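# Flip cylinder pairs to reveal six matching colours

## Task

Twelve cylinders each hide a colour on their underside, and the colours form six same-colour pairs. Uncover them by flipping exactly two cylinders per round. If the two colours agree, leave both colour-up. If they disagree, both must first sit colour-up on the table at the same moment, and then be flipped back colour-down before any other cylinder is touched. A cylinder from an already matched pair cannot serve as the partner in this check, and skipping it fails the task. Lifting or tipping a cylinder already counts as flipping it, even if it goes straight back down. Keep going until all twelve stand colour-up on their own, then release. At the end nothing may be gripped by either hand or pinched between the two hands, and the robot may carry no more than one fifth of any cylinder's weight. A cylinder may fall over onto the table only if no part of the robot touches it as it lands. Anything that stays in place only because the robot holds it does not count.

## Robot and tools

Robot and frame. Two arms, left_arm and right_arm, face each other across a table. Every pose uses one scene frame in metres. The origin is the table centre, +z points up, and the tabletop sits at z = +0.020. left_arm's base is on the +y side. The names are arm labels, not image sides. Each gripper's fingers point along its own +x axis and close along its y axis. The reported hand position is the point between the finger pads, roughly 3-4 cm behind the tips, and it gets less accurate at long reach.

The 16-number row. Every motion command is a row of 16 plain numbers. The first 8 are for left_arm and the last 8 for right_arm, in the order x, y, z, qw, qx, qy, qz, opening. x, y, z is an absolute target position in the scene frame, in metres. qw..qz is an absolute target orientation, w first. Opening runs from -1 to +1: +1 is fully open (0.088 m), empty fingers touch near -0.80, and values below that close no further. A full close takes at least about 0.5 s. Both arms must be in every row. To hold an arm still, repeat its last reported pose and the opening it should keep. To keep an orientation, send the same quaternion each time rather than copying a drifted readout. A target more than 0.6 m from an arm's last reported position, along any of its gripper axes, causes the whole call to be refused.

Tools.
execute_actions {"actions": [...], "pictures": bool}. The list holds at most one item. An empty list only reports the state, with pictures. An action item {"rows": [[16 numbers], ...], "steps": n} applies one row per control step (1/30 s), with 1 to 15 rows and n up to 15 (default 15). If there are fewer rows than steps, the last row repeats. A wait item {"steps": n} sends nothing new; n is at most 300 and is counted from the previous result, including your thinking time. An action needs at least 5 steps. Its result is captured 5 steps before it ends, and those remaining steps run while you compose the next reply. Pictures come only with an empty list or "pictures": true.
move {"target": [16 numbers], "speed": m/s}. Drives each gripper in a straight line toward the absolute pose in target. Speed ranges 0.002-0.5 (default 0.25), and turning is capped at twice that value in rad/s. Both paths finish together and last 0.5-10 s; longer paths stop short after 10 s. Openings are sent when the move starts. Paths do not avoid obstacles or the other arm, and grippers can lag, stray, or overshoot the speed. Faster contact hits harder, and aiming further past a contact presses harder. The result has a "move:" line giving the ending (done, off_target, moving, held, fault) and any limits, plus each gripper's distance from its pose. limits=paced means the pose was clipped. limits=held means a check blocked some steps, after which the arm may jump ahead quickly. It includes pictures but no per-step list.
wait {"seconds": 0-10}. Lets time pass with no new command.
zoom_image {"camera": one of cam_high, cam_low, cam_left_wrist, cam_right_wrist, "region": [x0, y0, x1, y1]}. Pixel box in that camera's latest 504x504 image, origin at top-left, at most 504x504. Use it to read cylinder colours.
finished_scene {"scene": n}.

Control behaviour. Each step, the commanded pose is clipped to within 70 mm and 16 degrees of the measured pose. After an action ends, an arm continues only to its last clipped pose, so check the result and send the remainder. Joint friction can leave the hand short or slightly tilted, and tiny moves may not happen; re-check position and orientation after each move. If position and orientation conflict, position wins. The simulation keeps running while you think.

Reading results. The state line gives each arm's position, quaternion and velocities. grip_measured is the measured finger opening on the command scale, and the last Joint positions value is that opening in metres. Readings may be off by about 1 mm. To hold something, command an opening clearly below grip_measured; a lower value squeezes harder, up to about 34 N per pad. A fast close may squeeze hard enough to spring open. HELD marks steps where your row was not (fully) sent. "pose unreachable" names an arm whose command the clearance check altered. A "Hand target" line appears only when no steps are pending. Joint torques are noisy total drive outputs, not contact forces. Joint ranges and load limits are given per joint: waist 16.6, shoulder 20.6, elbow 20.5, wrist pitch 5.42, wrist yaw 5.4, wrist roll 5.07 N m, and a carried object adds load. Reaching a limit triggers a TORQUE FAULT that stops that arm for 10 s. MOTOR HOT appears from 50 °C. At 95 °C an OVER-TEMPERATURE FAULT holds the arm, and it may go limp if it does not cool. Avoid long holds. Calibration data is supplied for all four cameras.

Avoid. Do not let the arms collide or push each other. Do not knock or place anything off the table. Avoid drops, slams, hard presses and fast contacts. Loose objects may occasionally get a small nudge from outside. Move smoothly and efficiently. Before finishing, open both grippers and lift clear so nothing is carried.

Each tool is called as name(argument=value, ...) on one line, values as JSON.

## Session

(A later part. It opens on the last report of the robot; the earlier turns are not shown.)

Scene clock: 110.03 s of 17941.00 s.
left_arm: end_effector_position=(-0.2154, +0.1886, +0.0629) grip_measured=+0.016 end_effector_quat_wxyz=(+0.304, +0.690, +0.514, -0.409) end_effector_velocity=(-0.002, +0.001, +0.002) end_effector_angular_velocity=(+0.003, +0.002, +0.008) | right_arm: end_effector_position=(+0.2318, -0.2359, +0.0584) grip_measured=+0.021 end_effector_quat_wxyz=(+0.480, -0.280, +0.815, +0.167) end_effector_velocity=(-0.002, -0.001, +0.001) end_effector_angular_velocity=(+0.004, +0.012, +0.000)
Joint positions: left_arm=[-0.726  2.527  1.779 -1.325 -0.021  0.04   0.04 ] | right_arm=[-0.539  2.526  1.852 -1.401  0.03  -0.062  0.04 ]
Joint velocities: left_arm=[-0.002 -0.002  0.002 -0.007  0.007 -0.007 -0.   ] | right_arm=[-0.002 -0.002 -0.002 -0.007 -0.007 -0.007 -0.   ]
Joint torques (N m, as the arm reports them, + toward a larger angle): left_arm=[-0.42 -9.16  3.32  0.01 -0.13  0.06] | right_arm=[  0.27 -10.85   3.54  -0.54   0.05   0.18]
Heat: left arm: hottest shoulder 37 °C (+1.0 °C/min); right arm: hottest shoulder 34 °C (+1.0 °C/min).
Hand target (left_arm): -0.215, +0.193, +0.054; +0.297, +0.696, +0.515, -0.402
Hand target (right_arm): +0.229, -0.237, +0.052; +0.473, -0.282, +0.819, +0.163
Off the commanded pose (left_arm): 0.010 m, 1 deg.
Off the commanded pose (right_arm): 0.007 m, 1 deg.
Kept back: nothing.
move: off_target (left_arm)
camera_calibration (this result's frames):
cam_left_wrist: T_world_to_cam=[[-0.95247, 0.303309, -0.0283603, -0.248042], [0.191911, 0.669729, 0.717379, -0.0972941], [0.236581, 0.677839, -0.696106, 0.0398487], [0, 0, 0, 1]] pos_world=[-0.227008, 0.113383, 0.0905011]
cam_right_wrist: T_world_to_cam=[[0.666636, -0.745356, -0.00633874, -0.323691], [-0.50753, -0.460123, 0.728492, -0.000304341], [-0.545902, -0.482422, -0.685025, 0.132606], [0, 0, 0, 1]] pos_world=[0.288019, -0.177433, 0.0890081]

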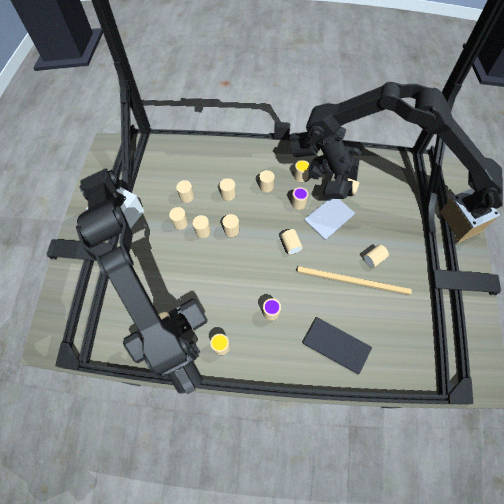

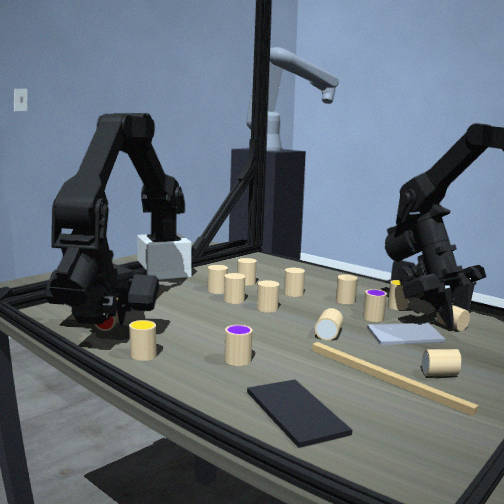

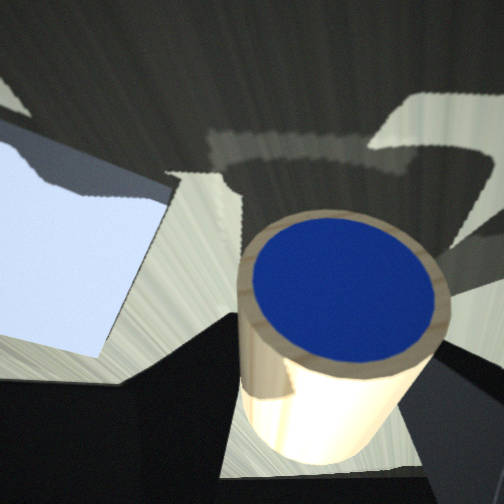

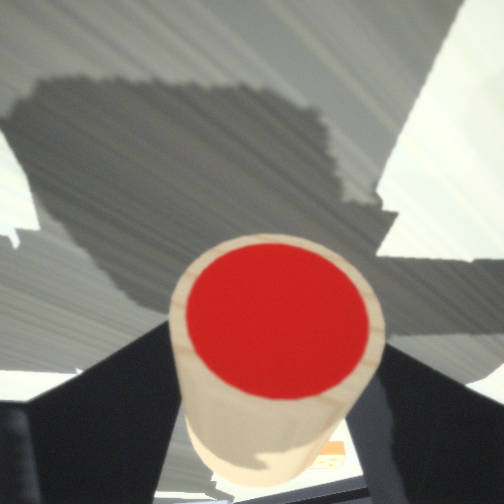

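move(target=[-0.215,0.193,0.05,0.297,0.696,0.515,-0.402,-0.3,0.229,-0.237,0.05,0.473,-0.282,0.819,0.163,-0.3], speed=0.05)

move(target=[-0.215,0.193,0.05,0.297,0.696,0.515,-0.402,0.5,0.229,-0.237,0.05,0.473,-0.282,0.819,0.163,0.5])

move(target=[-0.213,0.195,0.12,0.48,0.5,0.37,-0.63,0.5,0.222,-0.242,0.12,0.75,-0.198,0.576,0.259,0.5], speed=0.3)

move(target=[-0.212,0.199,0.09,0.575,0.208,0.154,-0.777,0.5,0.217,-0.247,0.09,0.914,-0.084,0.245,0.315,0.5], speed=0.3)

move(target=[-0.212,0.199,0.047,0.575,0.208,0.154,-0.777,0.5,0.217,-0.247,0.046,0.914,-0.084,0.245,0.315,0.5], speed=0.1)

Scene clock: 111.07 s of 17941.00 s.
left_arm: end_effector_position=(-0.2156, +0.1886, +0.0623) grip_measured=+0.016 end_effector_quat_wxyz=(+0.304, +0.691, +0.514, -0.409) end_effector_velocity=(-0.001, +0.002, +0.001) end_effector_angular_velocity=(+0.008, +0.001, +0.008) | right_arm: end_effector_position=(+0.2318, -0.2360, +0.0581) grip_measured=+0.021 end_effector_quat_wxyz=(+0.479, -0.280, +0.815, +0.167) end_effector_velocity=(+0.001, -0.004, +0.001) end_effector_angular_velocity=(-0.001, +0.009, +0.015)
Joint positions: left_arm=[-0.726  2.528  1.778 -1.323 -0.021  0.04   0.04 ] | right_arm=[-0.539  2.527  1.852 -1.401  0.03  -0.062  0.04 ]
Joint velocities: left_arm=[-0.002 -0.002 -0.002 -0.007  0.007 -0.007 -0.   ] | right_arm=[-0.007 -0.002 -0.002 -0.007  0.007 -0.022 -0.   ]
Joint torques (N m, as the arm reports them, + toward a larger angle): left_arm=[-0.06 -8.36  3.32  0.57 -0.12  0.04] | right_arm=[  0.29 -10.23   3.74  -0.28   0.03   0.18]
Heat: left arm: hottest shoulder 37 °C (+1.0 °C/min); right arm: hottest shoulder 35 °C (+2.0 °C/min).
Hand target (left_arm): -0.215, +0.193, +0.050; +0.297, +0.696, +0.515, -0.402
Hand target (right_arm): +0.229, -0.237, +0.050; +0.473, -0.282, +0.819, +0.163
Off the commanded pose (left_arm): 0.013 m, 1 deg.
Off the commanded pose (right_arm): 0.009 m, 1 deg.
Kept back: nothing.
move: off_target (left_arm, right_arm)
camera_calibration (this result's frames):
cam_left_wrist: T_world_to_cam=[[-0.952355, 0.303672, -0.0283603, -0.248236], [0.192167, 0.669656, 0.717379, -0.0968122], [0.236839, 0.677749, -0.696106, 0.0395156], [0, 0, 0, 1]] pos_world=[-0.227164, 0.113432, 0.089918]
cam_right_wrist: T_world_to_cam=[[0.666634, -0.745357, -0.00638981, -0.323685], [-0.5073, -0.459967, 0.72875, -0.000143713], [-0.546119, -0.482569, -0.68475, 0.132373], [0, 0, 0, 1]] pos_world=[0.287998, -0.177448, 0.088679]

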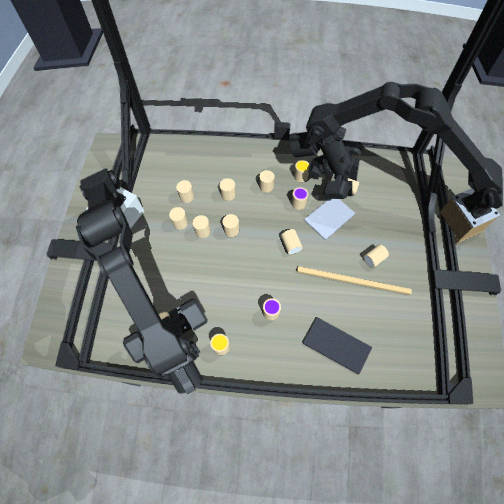

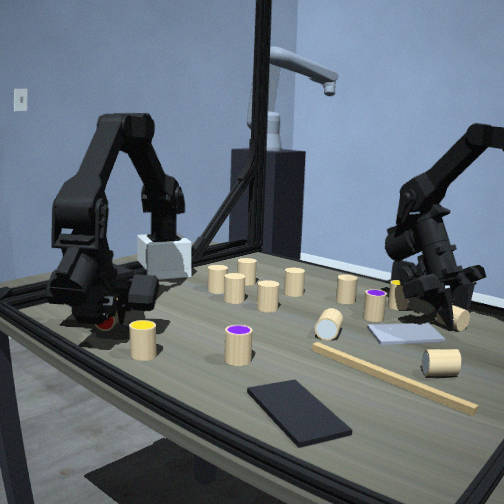

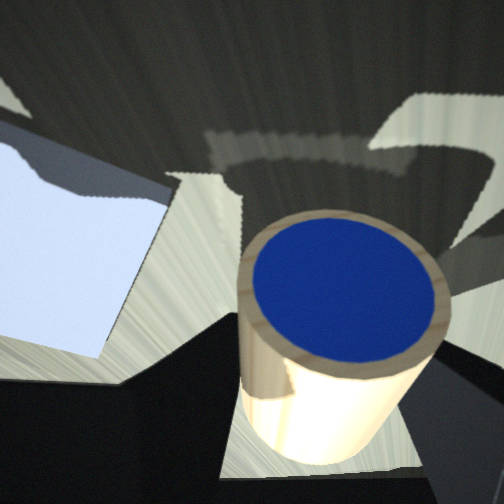

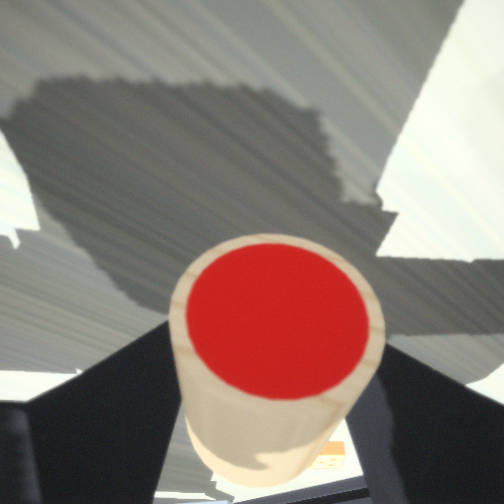

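Scene clock: 111.77 s of 17941.00 s.
left_arm: end_effector_position=(-0.2157, +0.1881, +0.0574) grip_measured=+0.498 end_effector_quat_wxyz=(+0.304, +0.690, +0.513, -0.409) end_effector_velocity=(-0.001, -0.003, -0.003) end_effector_angular_velocity=(-0.017, +0.001, -0.012) | right_arm: end_effector_position=(+0.2320, -0.2357, +0.0569) grip_measured=+0.498 end_effector_quat_wxyz=(+0.480, -0.280, +0.815, +0.167) end_effector_velocity=(-0.002, +0.001, +0.003) end_effector_angular_velocity=(+0.007, +0.008, +0.005)
Joint positions: left_arm=[-0.726  2.539  1.778 -1.311 -0.021  0.04   0.063] | right_arm=[-0.539  2.529  1.852 -1.397  0.03  -0.061  0.063]
Joint velocities: left_arm=[-0.002  0.002 -0.002  0.022 -0.007  0.007  0.001] | right_arm=[ 0.002 -0.007 -0.002 -0.007 -0.007 -0.007  0.001]
Joint torques (N m, as the arm reports them, + toward a larger angle): left_arm=[-0.27 -9.65  3.21 -0.24 -0.07  0.07] | right_arm=[  0.28 -10.58   3.76  -0.5    0.04   0.17]
Heat: left arm: hottest shoulder 37 °C (+1.0 °C/min); right arm: hottest shoulder 35 °C (+2.0 °C/min).
Hand target (left_arm): -0.215, +0.193, +0.050; +0.297, +0.696, +0.515, -0.402
Hand target (right_arm): +0.229, -0.237, +0.050; +0.473, -0.282, +0.819, +0.163
Off the commanded pose (left_arm): 0.009 m, 1 deg.
Off the commanded pose (right_arm): 0.008 m, 1 deg.
Kept back: nothing.
move: off_target (left_arm)
camera_calibration (this result's frames):
cam_left_wrist: T_world_to_cam=[[-0.952362, 0.30364, -0.0284309, -0.248336], [0.192367, 0.670452, 0.716582, -0.0929667], [0.236645, 0.676976, -0.696924, 0.0365913], [0, 0, 0, 1]] pos_world=[-0.227282, 0.112963, 0.0850591]
cam_right_wrist: T_world_to_cam=[[0.666428, -0.745546, -0.00586882, -0.323626], [-0.508286, -0.460077, 0.727994, 0.00116473], [-0.545453, -0.482173, -0.685558, 0.131826], [0, 0, 0, 1]] pos_world=[0.288171, -0.177179, 0.0876274]

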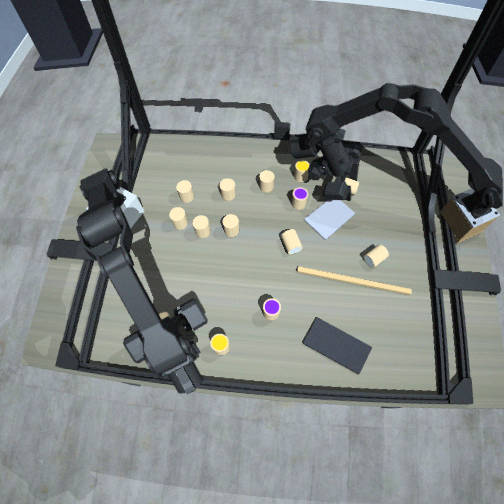

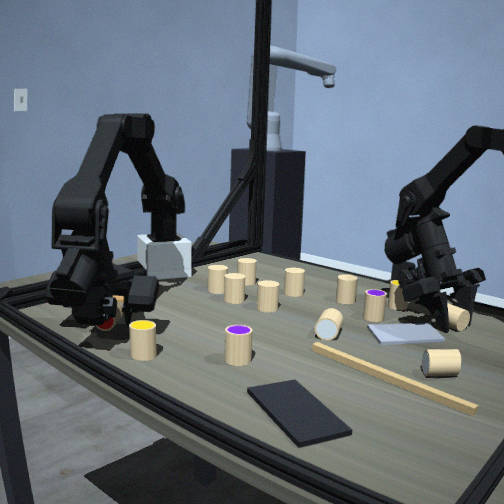

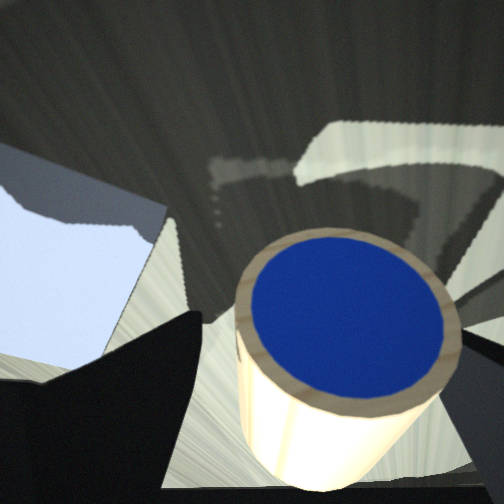

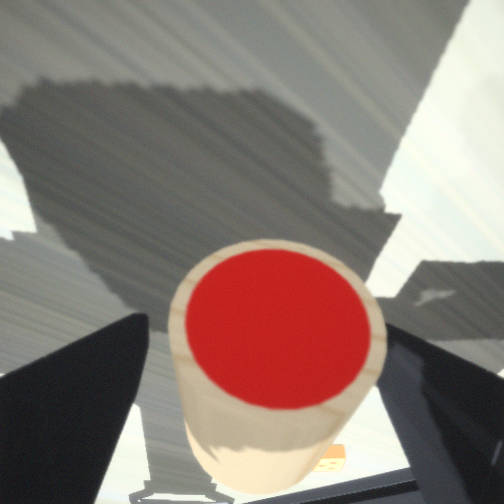

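Scene clock: 113.53 s of 17941.00 s.
left_arm: end_effector_position=(-0.2142, +0.1920, +0.1210) grip_measured=+0.500 end_effector_quat_wxyz=(+0.475, +0.499, +0.367, -0.625) end_effector_velocity=(-0.001, +0.004, -0.000) end_effector_angular_velocity=(-0.004, -0.005, +0.002) | right_arm: end_effector_position=(+0.2231, -0.2405, +0.1181) grip_measured=+0.500 end_effector_quat_wxyz=(+0.749, -0.200, +0.578, +0.255) end_effector_velocity=(-0.003, -0.004, +0.000) end_effector_angular_velocity=(+0.006, +0.001, +0.002)
Joint positions: left_arm=[-0.717  1.842  0.987 -0.48  -0.003  0.048  0.063] | right_arm=[-0.555  1.796  1.009 -0.53  -0.015 -0.079  0.064]
Joint velocities: left_arm=[-0.007 -0.012 -0.017  0.007 -0.007 -0.007 -0.   ] | right_arm=[-0.007 -0.017 -0.022  0.007 -0.007 -0.007 -0.   ]
Joint torques (N m, as the arm reports them, + toward a larger angle): left_arm=[  0.21 -10.09   3.69   0.82   0.12   0.1 ] | right_arm=[ -0.3  -10.09   4.25   0.67  -0.16  -0.21]
Heat: left arm: hottest shoulder 37 °C (+1.0 °C/min); right arm: hottest shoulder 35 °C (+2.0 °C/min).
Hand target (left_arm): -0.213, +0.194, +0.122; -0.475, -0.497, -0.367, +0.627
Hand target (right_arm): +0.222, -0.242, +0.119; +0.750, -0.200, +0.575, +0.257
Off the commanded pose (left_arm): 0.003 m, 0 deg.
Off the commanded pose (right_arm): 0.003 m, 1 deg.
Kept back: nothing.
move: done
camera_calibration (this result's frames):
cam_left_wrist: T_world_to_cam=[[-0.961096, 0.272204, -0.0468954, -0.239896], [0.269124, 0.961051, 0.0628699, -0.101647], [0.0621824, 0.0478034, -0.996919, 0.197706], [0, 0, 0, 1]] pos_world=[-0.215501, 0.153538, 0.192237]
cam_right_wrist: T_world_to_cam=[[0.65032, -0.758081, 0.0489672, -0.326846], [-0.759564, -0.647858, 0.0578063, 0.0399601], [-0.012098, -0.0747864, -0.997126, 0.182327], [0, 0, 0, 1]] pos_world=[0.245112, -0.208252, 0.195498]

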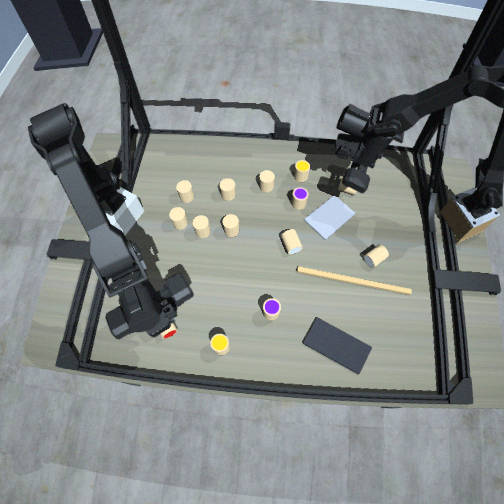

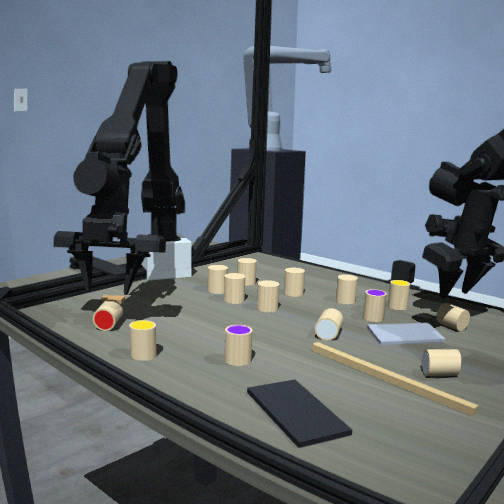

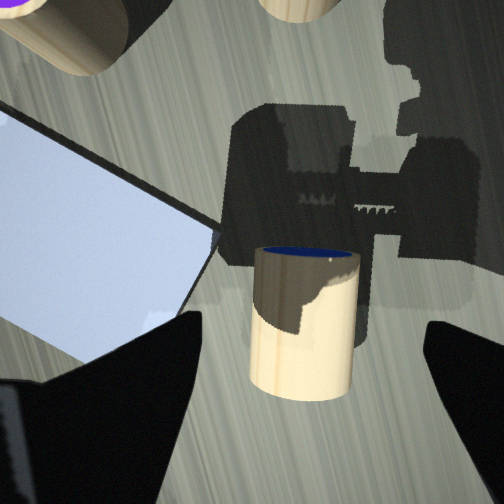

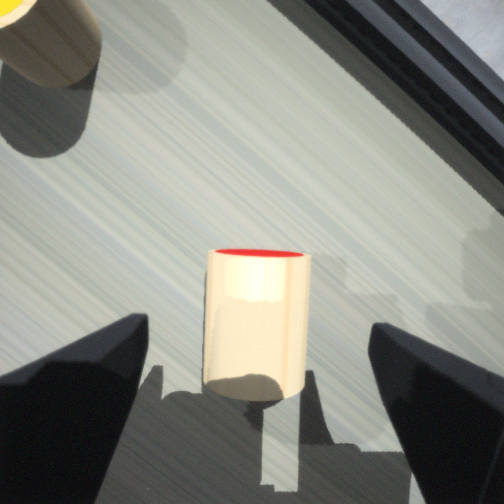

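Scene clock: 115.53 s of 17941.00 s.
left_arm: end_effector_position=(-0.2129, +0.1964, +0.0951) grip_measured=+0.500 end_effector_quat_wxyz=(+0.574, +0.206, +0.146, -0.779) end_effector_velocity=(+0.000, +0.001, -0.002) end_effector_angular_velocity=(-0.001, +0.003, +0.008) | right_arm: end_effector_position=(+0.2189, -0.2452, +0.0947) grip_measured=+0.500 end_effector_quat_wxyz=(+0.915, -0.087, +0.238, +0.313) end_effector_velocity=(+0.002, -0.001, +0.003) end_effector_angular_velocity=(+0.012, -0.025, +0.003)
Joint positions: left_arm=[-0.676  2.088  0.287  1.289  0.089  0.06   0.064] | right_arm=[-0.599  1.926  0.281  1.129 -0.104 -0.071  0.064]
Joint velocities: left_arm=[-0.002  0.017 -0.002  0.022 -0.007 -0.007 -0.   ] | right_arm=[-0.007  0.017 -0.007  0.051 -0.007 -0.007 -0.   ]
Joint torques (N m, as the arm reports them, + toward a larger angle): left_arm=[ 0.2  -5.36  1.31  1.72  0.16 -0.12] | right_arm=[-0.32 -5.52  1.67  1.49 -0.16  0.18]
Heat: left arm: hottest shoulder 37 °C (+1.0 °C/min); right arm: hottest shoulder 35 °C (+2.0 °C/min).
Hand target (left_arm): -0.212, +0.200, +0.091; -0.573, -0.209, -0.152, +0.778
Hand target (right_arm): +0.217, -0.247, +0.091; +0.914, -0.085, +0.244, +0.312
Off the commanded pose (left_arm): 0.006 m, 1 deg.
Off the commanded pose (right_arm): 0.005 m, 1 deg.
Kept back: nothing.
move: done
camera_calibration (this result's frames):
cam_left_wrist: T_world_to_cam=[[-0.962171, 0.271274, -0.0252464, -0.243196], [0.2129, 0.690821, -0.69097, 0.00814574], [-0.170001, -0.670206, -0.722443, 0.237108], [0, 0, 0, 1]] pos_world=[-0.195421, 0.219257, 0.170785]
cam_right_wrist: T_world_to_cam=[[0.614328, -0.785382, 0.0760037, -0.32792], [-0.545854, -0.492562, -0.67781, 0.0960202], [0.569776, 0.37491, -0.731299, 0.116342], [0, 0, 0, 1]] pos_world=[0.187574, -0.253864, 0.175087]

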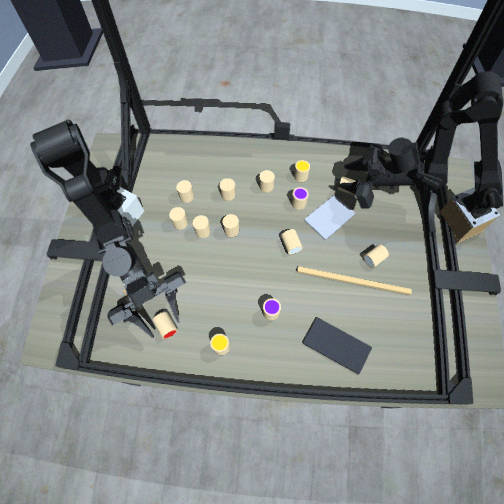

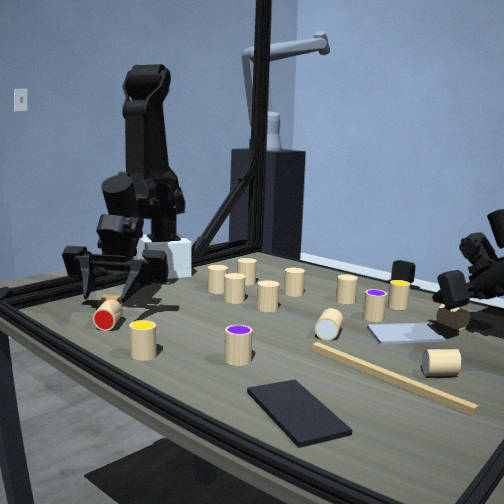

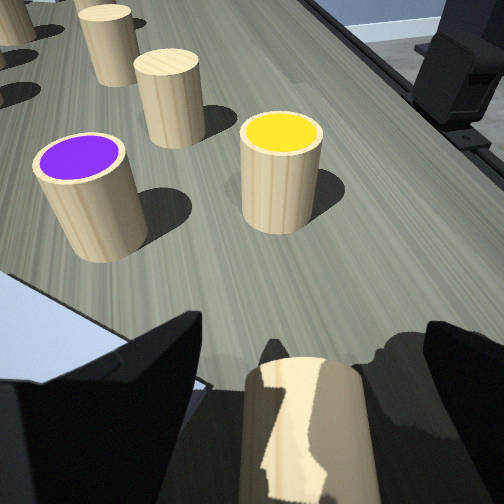

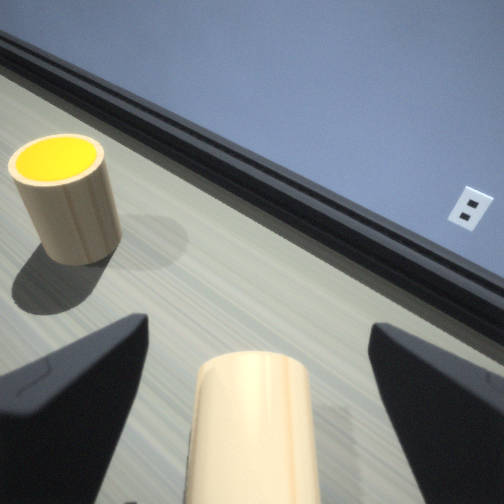

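Scene clock: 116.43 s of 17941.00 s.
left_arm: end_effector_position=(-0.2124, +0.1990, +0.0499) grip_measured=+0.500 end_effector_quat_wxyz=(+0.574, +0.207, +0.151, -0.778) end_effector_velocity=(+0.000, -0.000, -0.001) end_effector_angular_velocity=(-0.011, +0.005, +0.008) | right_arm: end_effector_position=(+0.2163, -0.2467, +0.0491) grip_measured=+0.500 end_effector_quat_wxyz=(+0.913, -0.086, +0.243, +0.315) end_effector_velocity=(+0.002, -0.004, -0.004) end_effector_angular_velocity=(-0.026, -0.015, -0.011)
Joint positions: left_arm=[-0.676  2.404  0.336  1.547  0.089  0.053  0.064] | right_arm=[-0.604  2.254  0.304  1.425 -0.115 -0.071  0.064]
Joint velocities: left_arm=[-0.002  0.027  0.002  0.037 -0.007 -0.007  0.   ] | right_arm=[-0.002  0.027  0.002  0.022  0.022 -0.022 -0.   ]
Joint torques (N m, as the arm reports them, + toward a larger angle): left_arm=[-0.02 -5.44  0.92  1.75 -0.04 -0.1 ] | right_arm=[-0.32 -5.92  1.21  1.5  -0.17  0.12]
Heat: left arm: hottest shoulder 37 °C (+2.0 °C/min); right arm: hottest shoulder 35 °C (+2.0 °C/min).
Hand target (left_arm): -0.212, +0.199, +0.047; -0.575, -0.208, -0.154, +0.776
Hand target (right_arm): +0.217, -0.247, +0.047; +0.913, -0.084, +0.245, +0.315
Off the commanded pose (left_arm): 0.003 m, 0 deg.
Off the commanded pose (right_arm): 0.003 m, 0 deg.
Kept back: nothing.
move: done
camera_calibration (this result's frames):
cam_left_wrist: T_world_to_cam=[[-0.963171, 0.268243, -0.0186273, -0.244482], [0.207751, 0.698405, -0.684886, -0.0279007], [-0.170707, -0.663533, -0.728412, 0.205062], [0, 0, 0, 1]] pos_world=[-0.194676, 0.221132, 0.125707]
cam_right_wrist: T_world_to_cam=[[0.618689, -0.78259, 0.0691137, -0.32394], [-0.551349, -0.495174, -0.671429, 0.0631497], [0.559677, 0.3773, -0.737839, 0.0881534], [0, 0, 0, 1]] pos_world=[0.185898, -0.255502, 0.129832]

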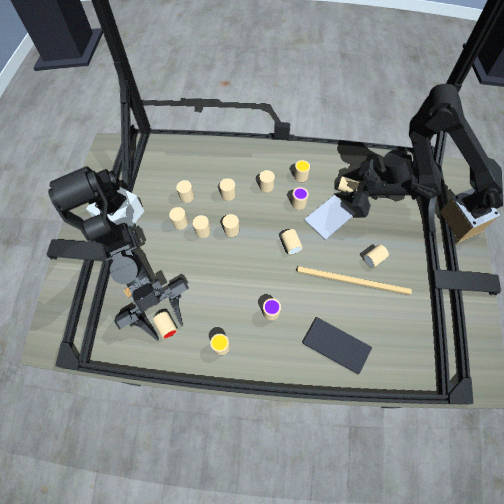

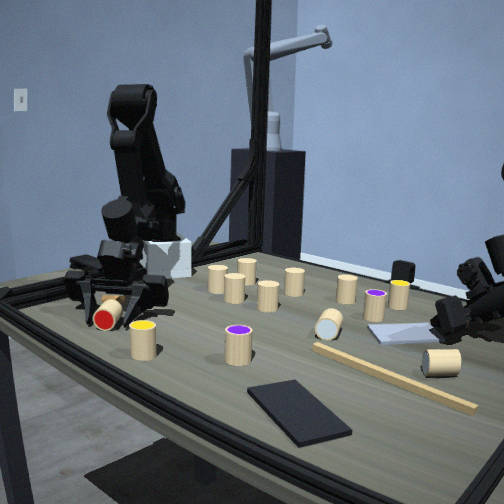

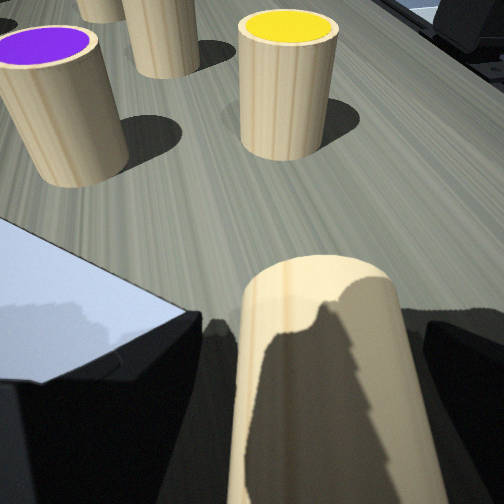

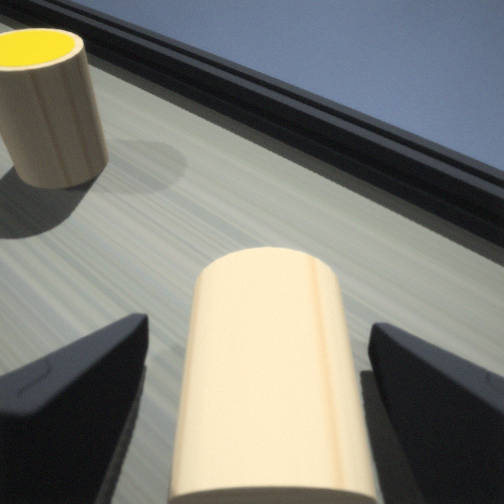

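move(target=[-0.212,0.199,0.047,0.575,0.208,0.154,-0.777,-0.3,0.217,-0.247,0.046,0.914,-0.084,0.245,0.315,-0.3])

move(target=[-0.2,0.195,0.13,0.48,0.5,0.37,-0.63,-0.3,0.21,-0.24,0.12,0.75,-0.198,0.576,0.259,-0.3], speed=0.3)

move(target=[0,0.17,0.11,0.405,0.509,0.7,-0.294,-0.3,0.1,-0.14,0.11,0.433,-0.433,0.75,0.25,-0.3], speed=0.3)

move(target=[0,0.17,0.062,0.405,0.509,0.7,-0.294,-0.3,0.1,-0.14,0.06,0.433,-0.433,0.75,0.25,-0.3], speed=0.07)

Scene clock: 117.50 s of 17941.00 s.
left_arm: end_effector_position=(-0.2123, +0.1989, +0.0497) grip_measured=+0.014 end_effector_quat_wxyz=(+0.574, +0.206, +0.151, -0.778) end_effector_velocity=(+0.000, -0.002, +0.002) end_effector_angular_velocity=(-0.012, -0.002, +0.015) | right_arm: end_effector_position=(+0.2165, -0.2464, +0.0487) grip_measured=+0.022 end_effector_quat_wxyz=(+0.914, -0.086, +0.242, +0.316) end_effector_velocity=(+0.000, +0.000, -0.000) end_effector_angular_velocity=(-0.003, +0.000, +0.008)
Joint positions: left_arm=[-0.676  2.406  0.337  1.55   0.088  0.053  0.04 ] | right_arm=[-0.604  2.26   0.305  1.432 -0.116 -0.071  0.04 ]
Joint velocities: left_arm=[-0.007 -0.002  0.002  0.007 -0.022 -0.007 -0.   ] | right_arm=[-0.002 -0.002  0.002 -0.007 -0.007 -0.007 -0.   ]
Joint torques (N m, as the arm reports them, + toward a larger angle): left_arm=[-0.4  -5.73  0.99  1.59 -0.05 -0.13] | right_arm=[-0.31 -5.84  1.24  1.43 -0.15  0.11]
Heat: left arm: hottest shoulder 37 °C (+2.0 °C/min); right arm: hottest shoulder 35 °C (+2.0 °C/min).
Hand target (left_arm): -0.212, +0.199, +0.047; -0.575, -0.208, -0.154, +0.776
Hand target (right_arm): +0.217, -0.247, +0.046; +0.913, -0.084, +0.245, +0.315
Off the commanded pose (left_arm): 0.003 m, 0 deg.
Off the commanded pose (right_arm): 0.003 m, 0 deg.
Kept back: nothing.
move: done
camera_calibration (this result's frames):
cam_left_wrist: T_world_to_cam=[[-0.963346, 0.267583, -0.0190907, -0.244244], [0.207391, 0.697723, -0.685691, -0.0278363], [-0.170159, -0.664516, -0.727643, 0.205107], [0, 0, 0, 1]] pos_world=[-0.194618, 0.221074, 0.125495]
cam_right_wrist: T_world_to_cam=[[0.619083, -0.782284, 0.0690513, -0.323852], [-0.549825, -0.494538, -0.673146, 0.0630419], [0.560739, 0.378767, -0.736279, 0.0876638], [0, 0, 0, 1]] pos_world=[0.185997, -0.255372, 0.129344]

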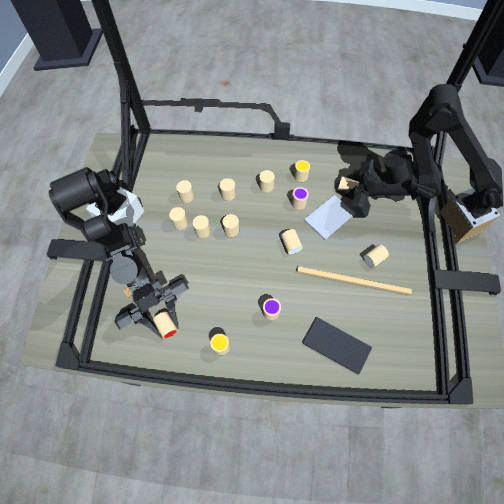

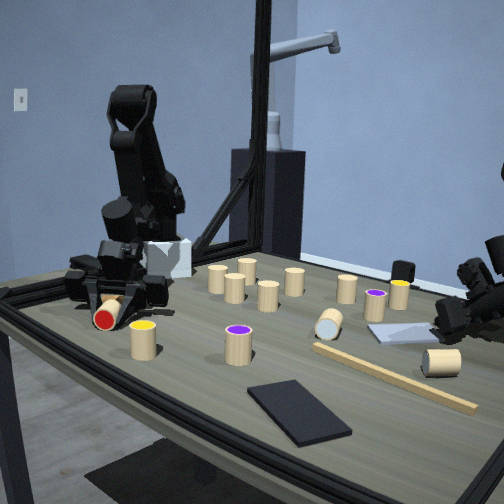

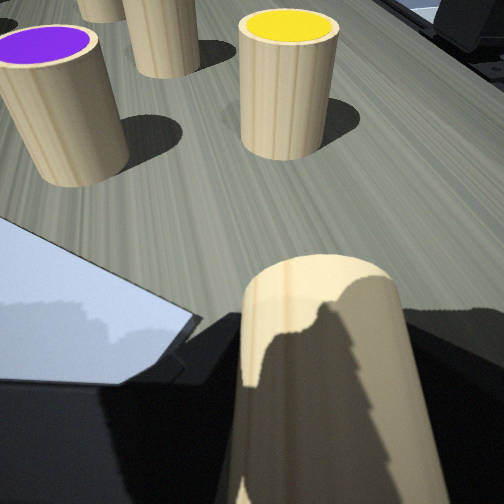

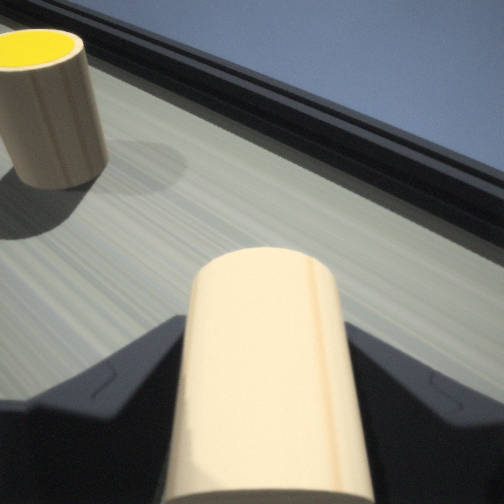

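Scene clock: 119.43 s of 17941.00 s.
left_arm: end_effector_position=(-0.2008, +0.1966, +0.1302) grip_measured=+0.014 end_effector_quat_wxyz=(+0.478, +0.493, +0.370, -0.627) end_effector_velocity=(+0.001, +0.001, +0.003) end_effector_angular_velocity=(+0.017, -0.005, +0.021) | right_arm: end_effector_position=(+0.2095, -0.2413, +0.1198) grip_measured=+0.022 end_effector_quat_wxyz=(+0.750, -0.198, +0.573, +0.264) end_effector_velocity=(-0.005, -0.003, +0.001) end_effector_angular_velocity=(-0.016, +0.033, +0.007)
Joint positions: left_arm=[-0.675  1.791  0.962 -0.498  0.011  0.078  0.04 ] | right_arm=[-0.539  1.744  0.95  -0.51  -0.025 -0.073  0.04 ]
Joint velocities: left_arm=[-0.002 -0.002  0.017 -0.037 -0.007 -0.022 -0.   ] | right_arm=[-0.002 -0.002  0.012 -0.051 -0.007 -0.007 -0.   ]
Joint torques (N m, as the arm reports them, + toward a larger angle): left_arm=[ 0.1  -6.55  5.88  0.63 -0.14  0.1 ] | right_arm=[ 0.27 -6.97  6.92  0.32  0.01  0.18]
Heat: left arm: hottest shoulder 37 °C (+1.0 °C/min); right arm: hottest shoulder 35 °C (+2.0 °C/min).
Hand target (left_arm): -0.200, +0.194, +0.130; -0.478, -0.495, -0.369, +0.625
Hand target (right_arm): +0.211, -0.240, +0.119; +0.749, -0.198, +0.575, +0.262
Off the commanded pose (left_arm): 0.002 m, 1 deg.
Off the commanded pose (right_arm): 0.001 m, 1 deg.
Kept back: nothing.
move: done
camera_calibration (this result's frames):
cam_left_wrist: T_world_to_cam=[[-0.963934, 0.263126, -0.0399617, -0.227564], [0.260847, 0.963847, 0.0543843, -0.111435], [0.0528269, 0.0419989, -0.99772, 0.205224], [0, 0, 0, 1]] pos_world=[-0.20113, 0.158665, 0.201723]
cam_right_wrist: T_world_to_cam=[[0.659522, -0.750671, 0.0390378, -0.31759], [-0.751644, -0.658048, 0.044772, 0.0264317], [-0.00792033, -0.0588706, -0.998234, 0.186921], [0, 0, 0, 1]] pos_world=[0.230805, -0.210008, 0.197805]

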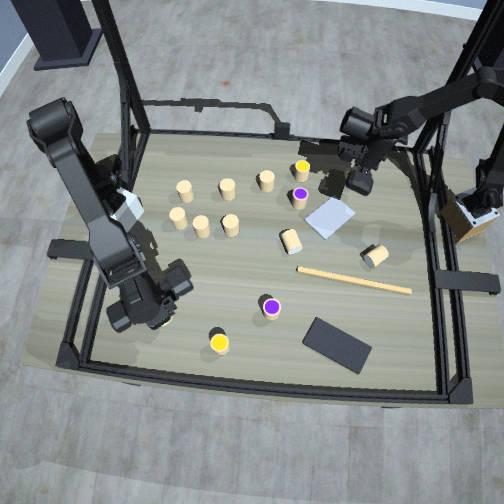

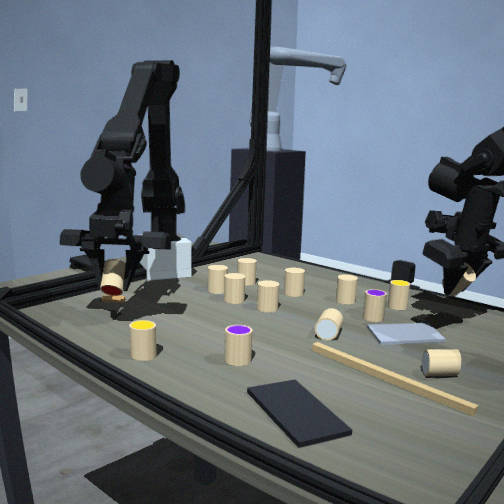

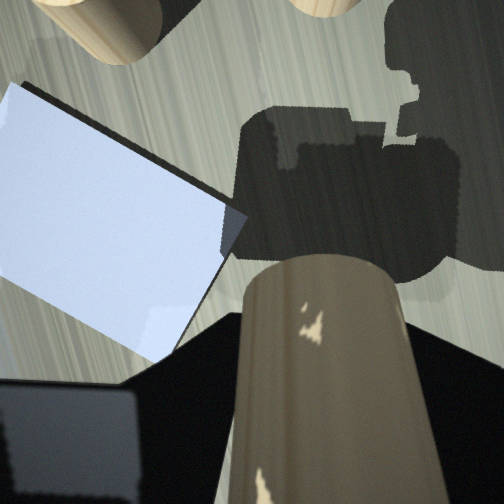

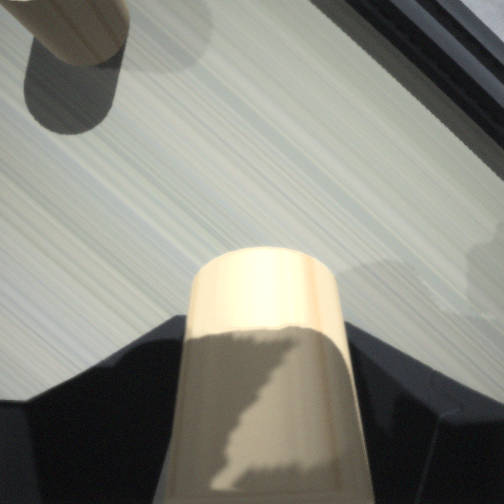

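Scene clock: 121.57 s of 17941.00 s.
left_arm: end_effector_position=(+0.0006, +0.1703, +0.1125) grip_measured=+0.014 end_effector_quat_wxyz=(+0.420, +0.503, +0.692, -0.303) end_effector_velocity=(+0.002, +0.000, +0.003) end_effector_angular_velocity=(+0.017, -0.026, +0.007) | right_arm: end_effector_position=(+0.1021, -0.1414, +0.1139) grip_measured=+0.022 end_effector_quat_wxyz=(+0.438, -0.431, +0.747, +0.252) end_effector_velocity=(-0.004, -0.002, +0.003) end_effector_angular_velocity=(-0.012, +0.042, +0.006)
Joint positions: left_arm=[-0.131  2.561  2.066 -1.558 -0.017  0.028  0.04 ] | right_arm=[-0.09   2.359  1.776 -1.498  0.002 -0.002  0.04 ]
Joint velocities: left_arm=[-0.002  0.007  0.022 -0.022 -0.022 -0.022 -0.   ] | right_arm=[-0.002  0.007  0.012 -0.037 -0.022 -0.022 -0.   ]
Joint torques (N m, as the arm reports them, + toward a larger angle): left_arm=[ -0.15 -10.6    5.27  -0.65  -0.14  -0.11] | right_arm=[  0.26 -10.15   5.75  -0.95  -0.13  -0.01]
Heat: left arm: hottest shoulder 37 °C (+1.0 °C/min); right arm: hottest shoulder 35 °C (+1.0 °C/min).
Hand target (left_arm): +0.001, +0.170, +0.108; +0.417, +0.505, +0.695, -0.298
Hand target (right_arm): +0.101, -0.140, +0.111; +0.433, -0.433, +0.750, +0.251
Off the commanded pose (left_arm): 0.003 m, 2 deg.
Off the commanded pose (right_arm): 0.005 m, 1 deg.
joint sent to its limit (left arm) — the command would take joint 4 (wrist pitch) past its lower limit, so that joint was sent only as far as its limit.
Kept back: nothing.
move: done
camera_calibration (this result's frames):
cam_left_wrist: T_world_to_cam=[[-0.954721, -0.295814, -0.0316645, 0.0670861], [-0.231437, 0.671608, 0.703832, -0.160617], [-0.186937, 0.679292, -0.70966, 0.0371969], [0, 0, 0, 1]] pos_world=[0.0338294, 0.102449, 0.141569]
cam_right_wrist: T_world_to_cam=[[0.896817, -0.442398, -0.00176758, -0.147546], [-0.299951, -0.61098, 0.732621, -0.106103], [-0.32519, -0.656497, -0.680635, 0.0977925], [0, 0, 0, 1]] pos_world=[0.132297, -0.0659005, 0.144034]

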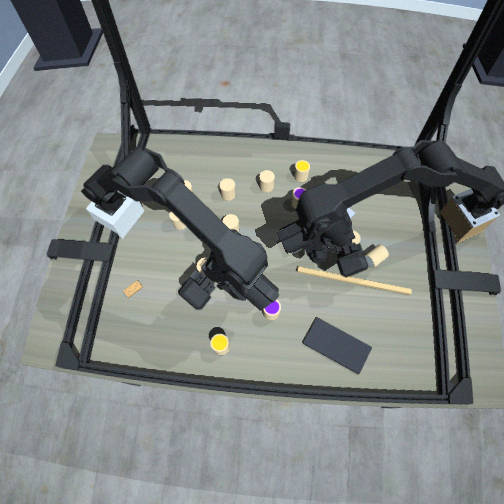

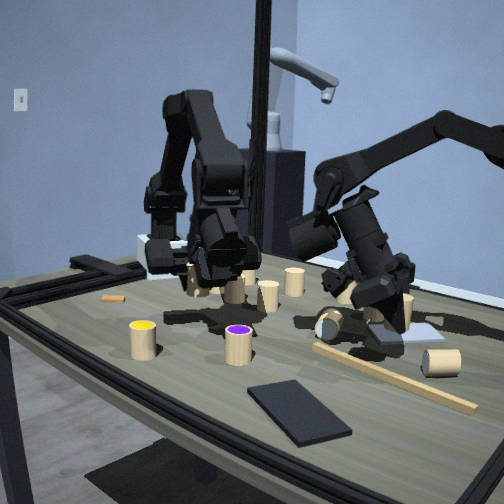

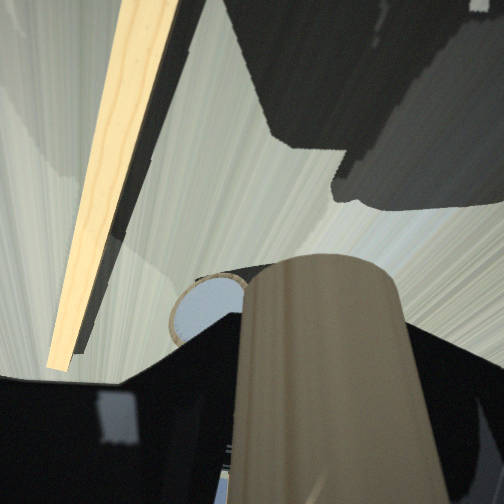

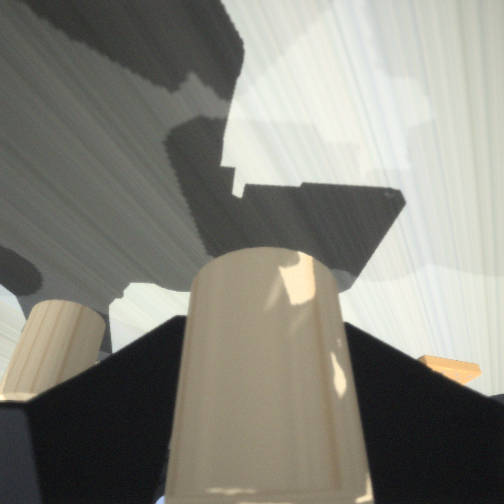

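Scene clock: 122.70 s of 17941.00 s.
left_arm: end_effector_position=(+0.0004, +0.1709, +0.0670) grip_measured=+0.014 end_effector_quat_wxyz=(+0.407, +0.508, +0.700, -0.295) end_effector_velocity=(+0.005, -0.000, -0.001) end_effector_angular_velocity=(+0.001, -0.024, -0.002) | right_arm: end_effector_position=(+0.1027, -0.1382, +0.0659) grip_measured=+0.022 end_effector_quat_wxyz=(+0.439, -0.432, +0.746, +0.254) end_effector_velocity=(+0.000, -0.002, +0.001) end_effector_angular_velocity=(-0.001, +0.012, -0.004)
Joint positions: left_arm=[-0.131  2.666  2.067 -1.489 -0.017  0.028  0.04 ] | right_arm=[-0.087  2.446  1.73  -1.361  0.001 -0.002  0.04 ]
Joint velocities: left_arm=[ 0.002  0.002  0.002  0.007 -0.022 -0.007  0.   ] | right_arm=[-0.007 -0.002 -0.002 -0.007 -0.007 -0.007 -0.   ]
Joint torques (N m, as the arm reports them, + toward a larger angle): left_arm=[  0.02 -10.81   5.16  -0.39  -0.05  -0.03] | right_arm=[  0.28 -10.39   3.41  -0.55  -0.13   0.13]
Heat: left arm: hottest shoulder 37 °C (+1.0 °C/min); right arm: hottest shoulder 35 °C (+1.0 °C/min).
Hand target (left_arm): -0.000, +0.170, +0.062; +0.405, +0.509, +0.700, -0.294
Hand target (right_arm): +0.100, -0.141, +0.060; +0.433, -0.433, +0.750, +0.250
Off the commanded pose (left_arm): 0.005 m, 0 deg.
Off the commanded pose (right_arm): 0.007 m, 1 deg.
Kept back: nothing.
move: done
camera_calibration (this result's frames):
cam_left_wrist: T_world_to_cam=[[-0.955086, -0.294808, -0.0299743, 0.0653313], [-0.222945, 0.648247, 0.72806, -0.126668], [-0.195207, 0.702042, -0.684858, -0.00106148], [0, 0, 0, 1]] pos_world=[0.0339499, 0.102117, 0.093453]
cam_right_wrist: T_world_to_cam=[[0.897835, -0.440326, -0.00209784, -0.146611], [-0.299936, -0.61505, 0.729213, -0.069133], [-0.322382, -0.654084, -0.684284, 0.0676804], [0, 0, 0, 1]] pos_world=[0.132716, -0.0628082, 0.0964177]

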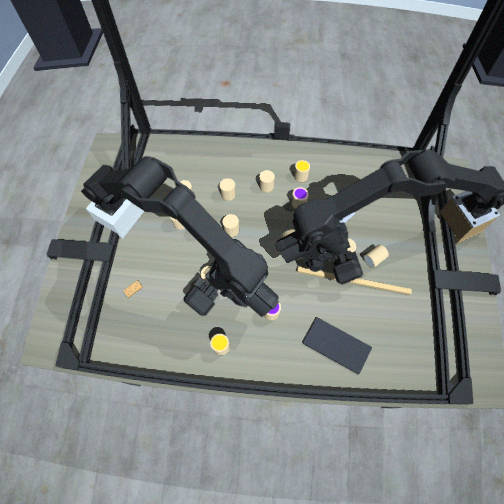

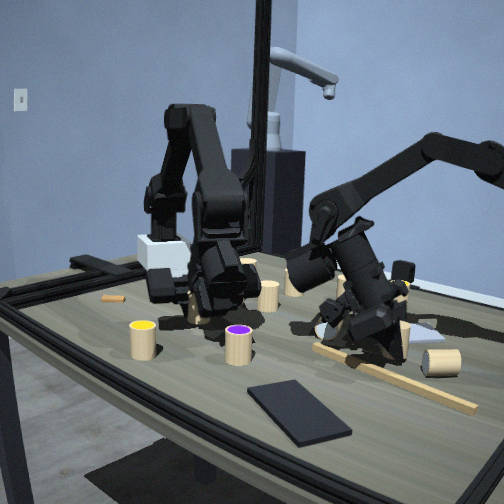

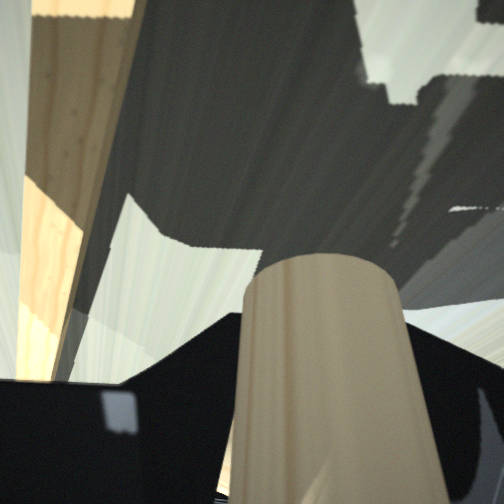

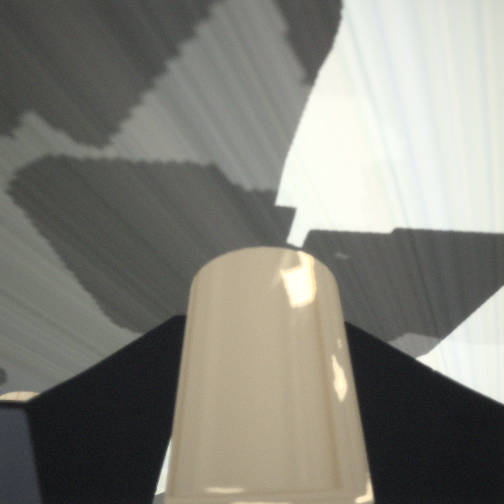

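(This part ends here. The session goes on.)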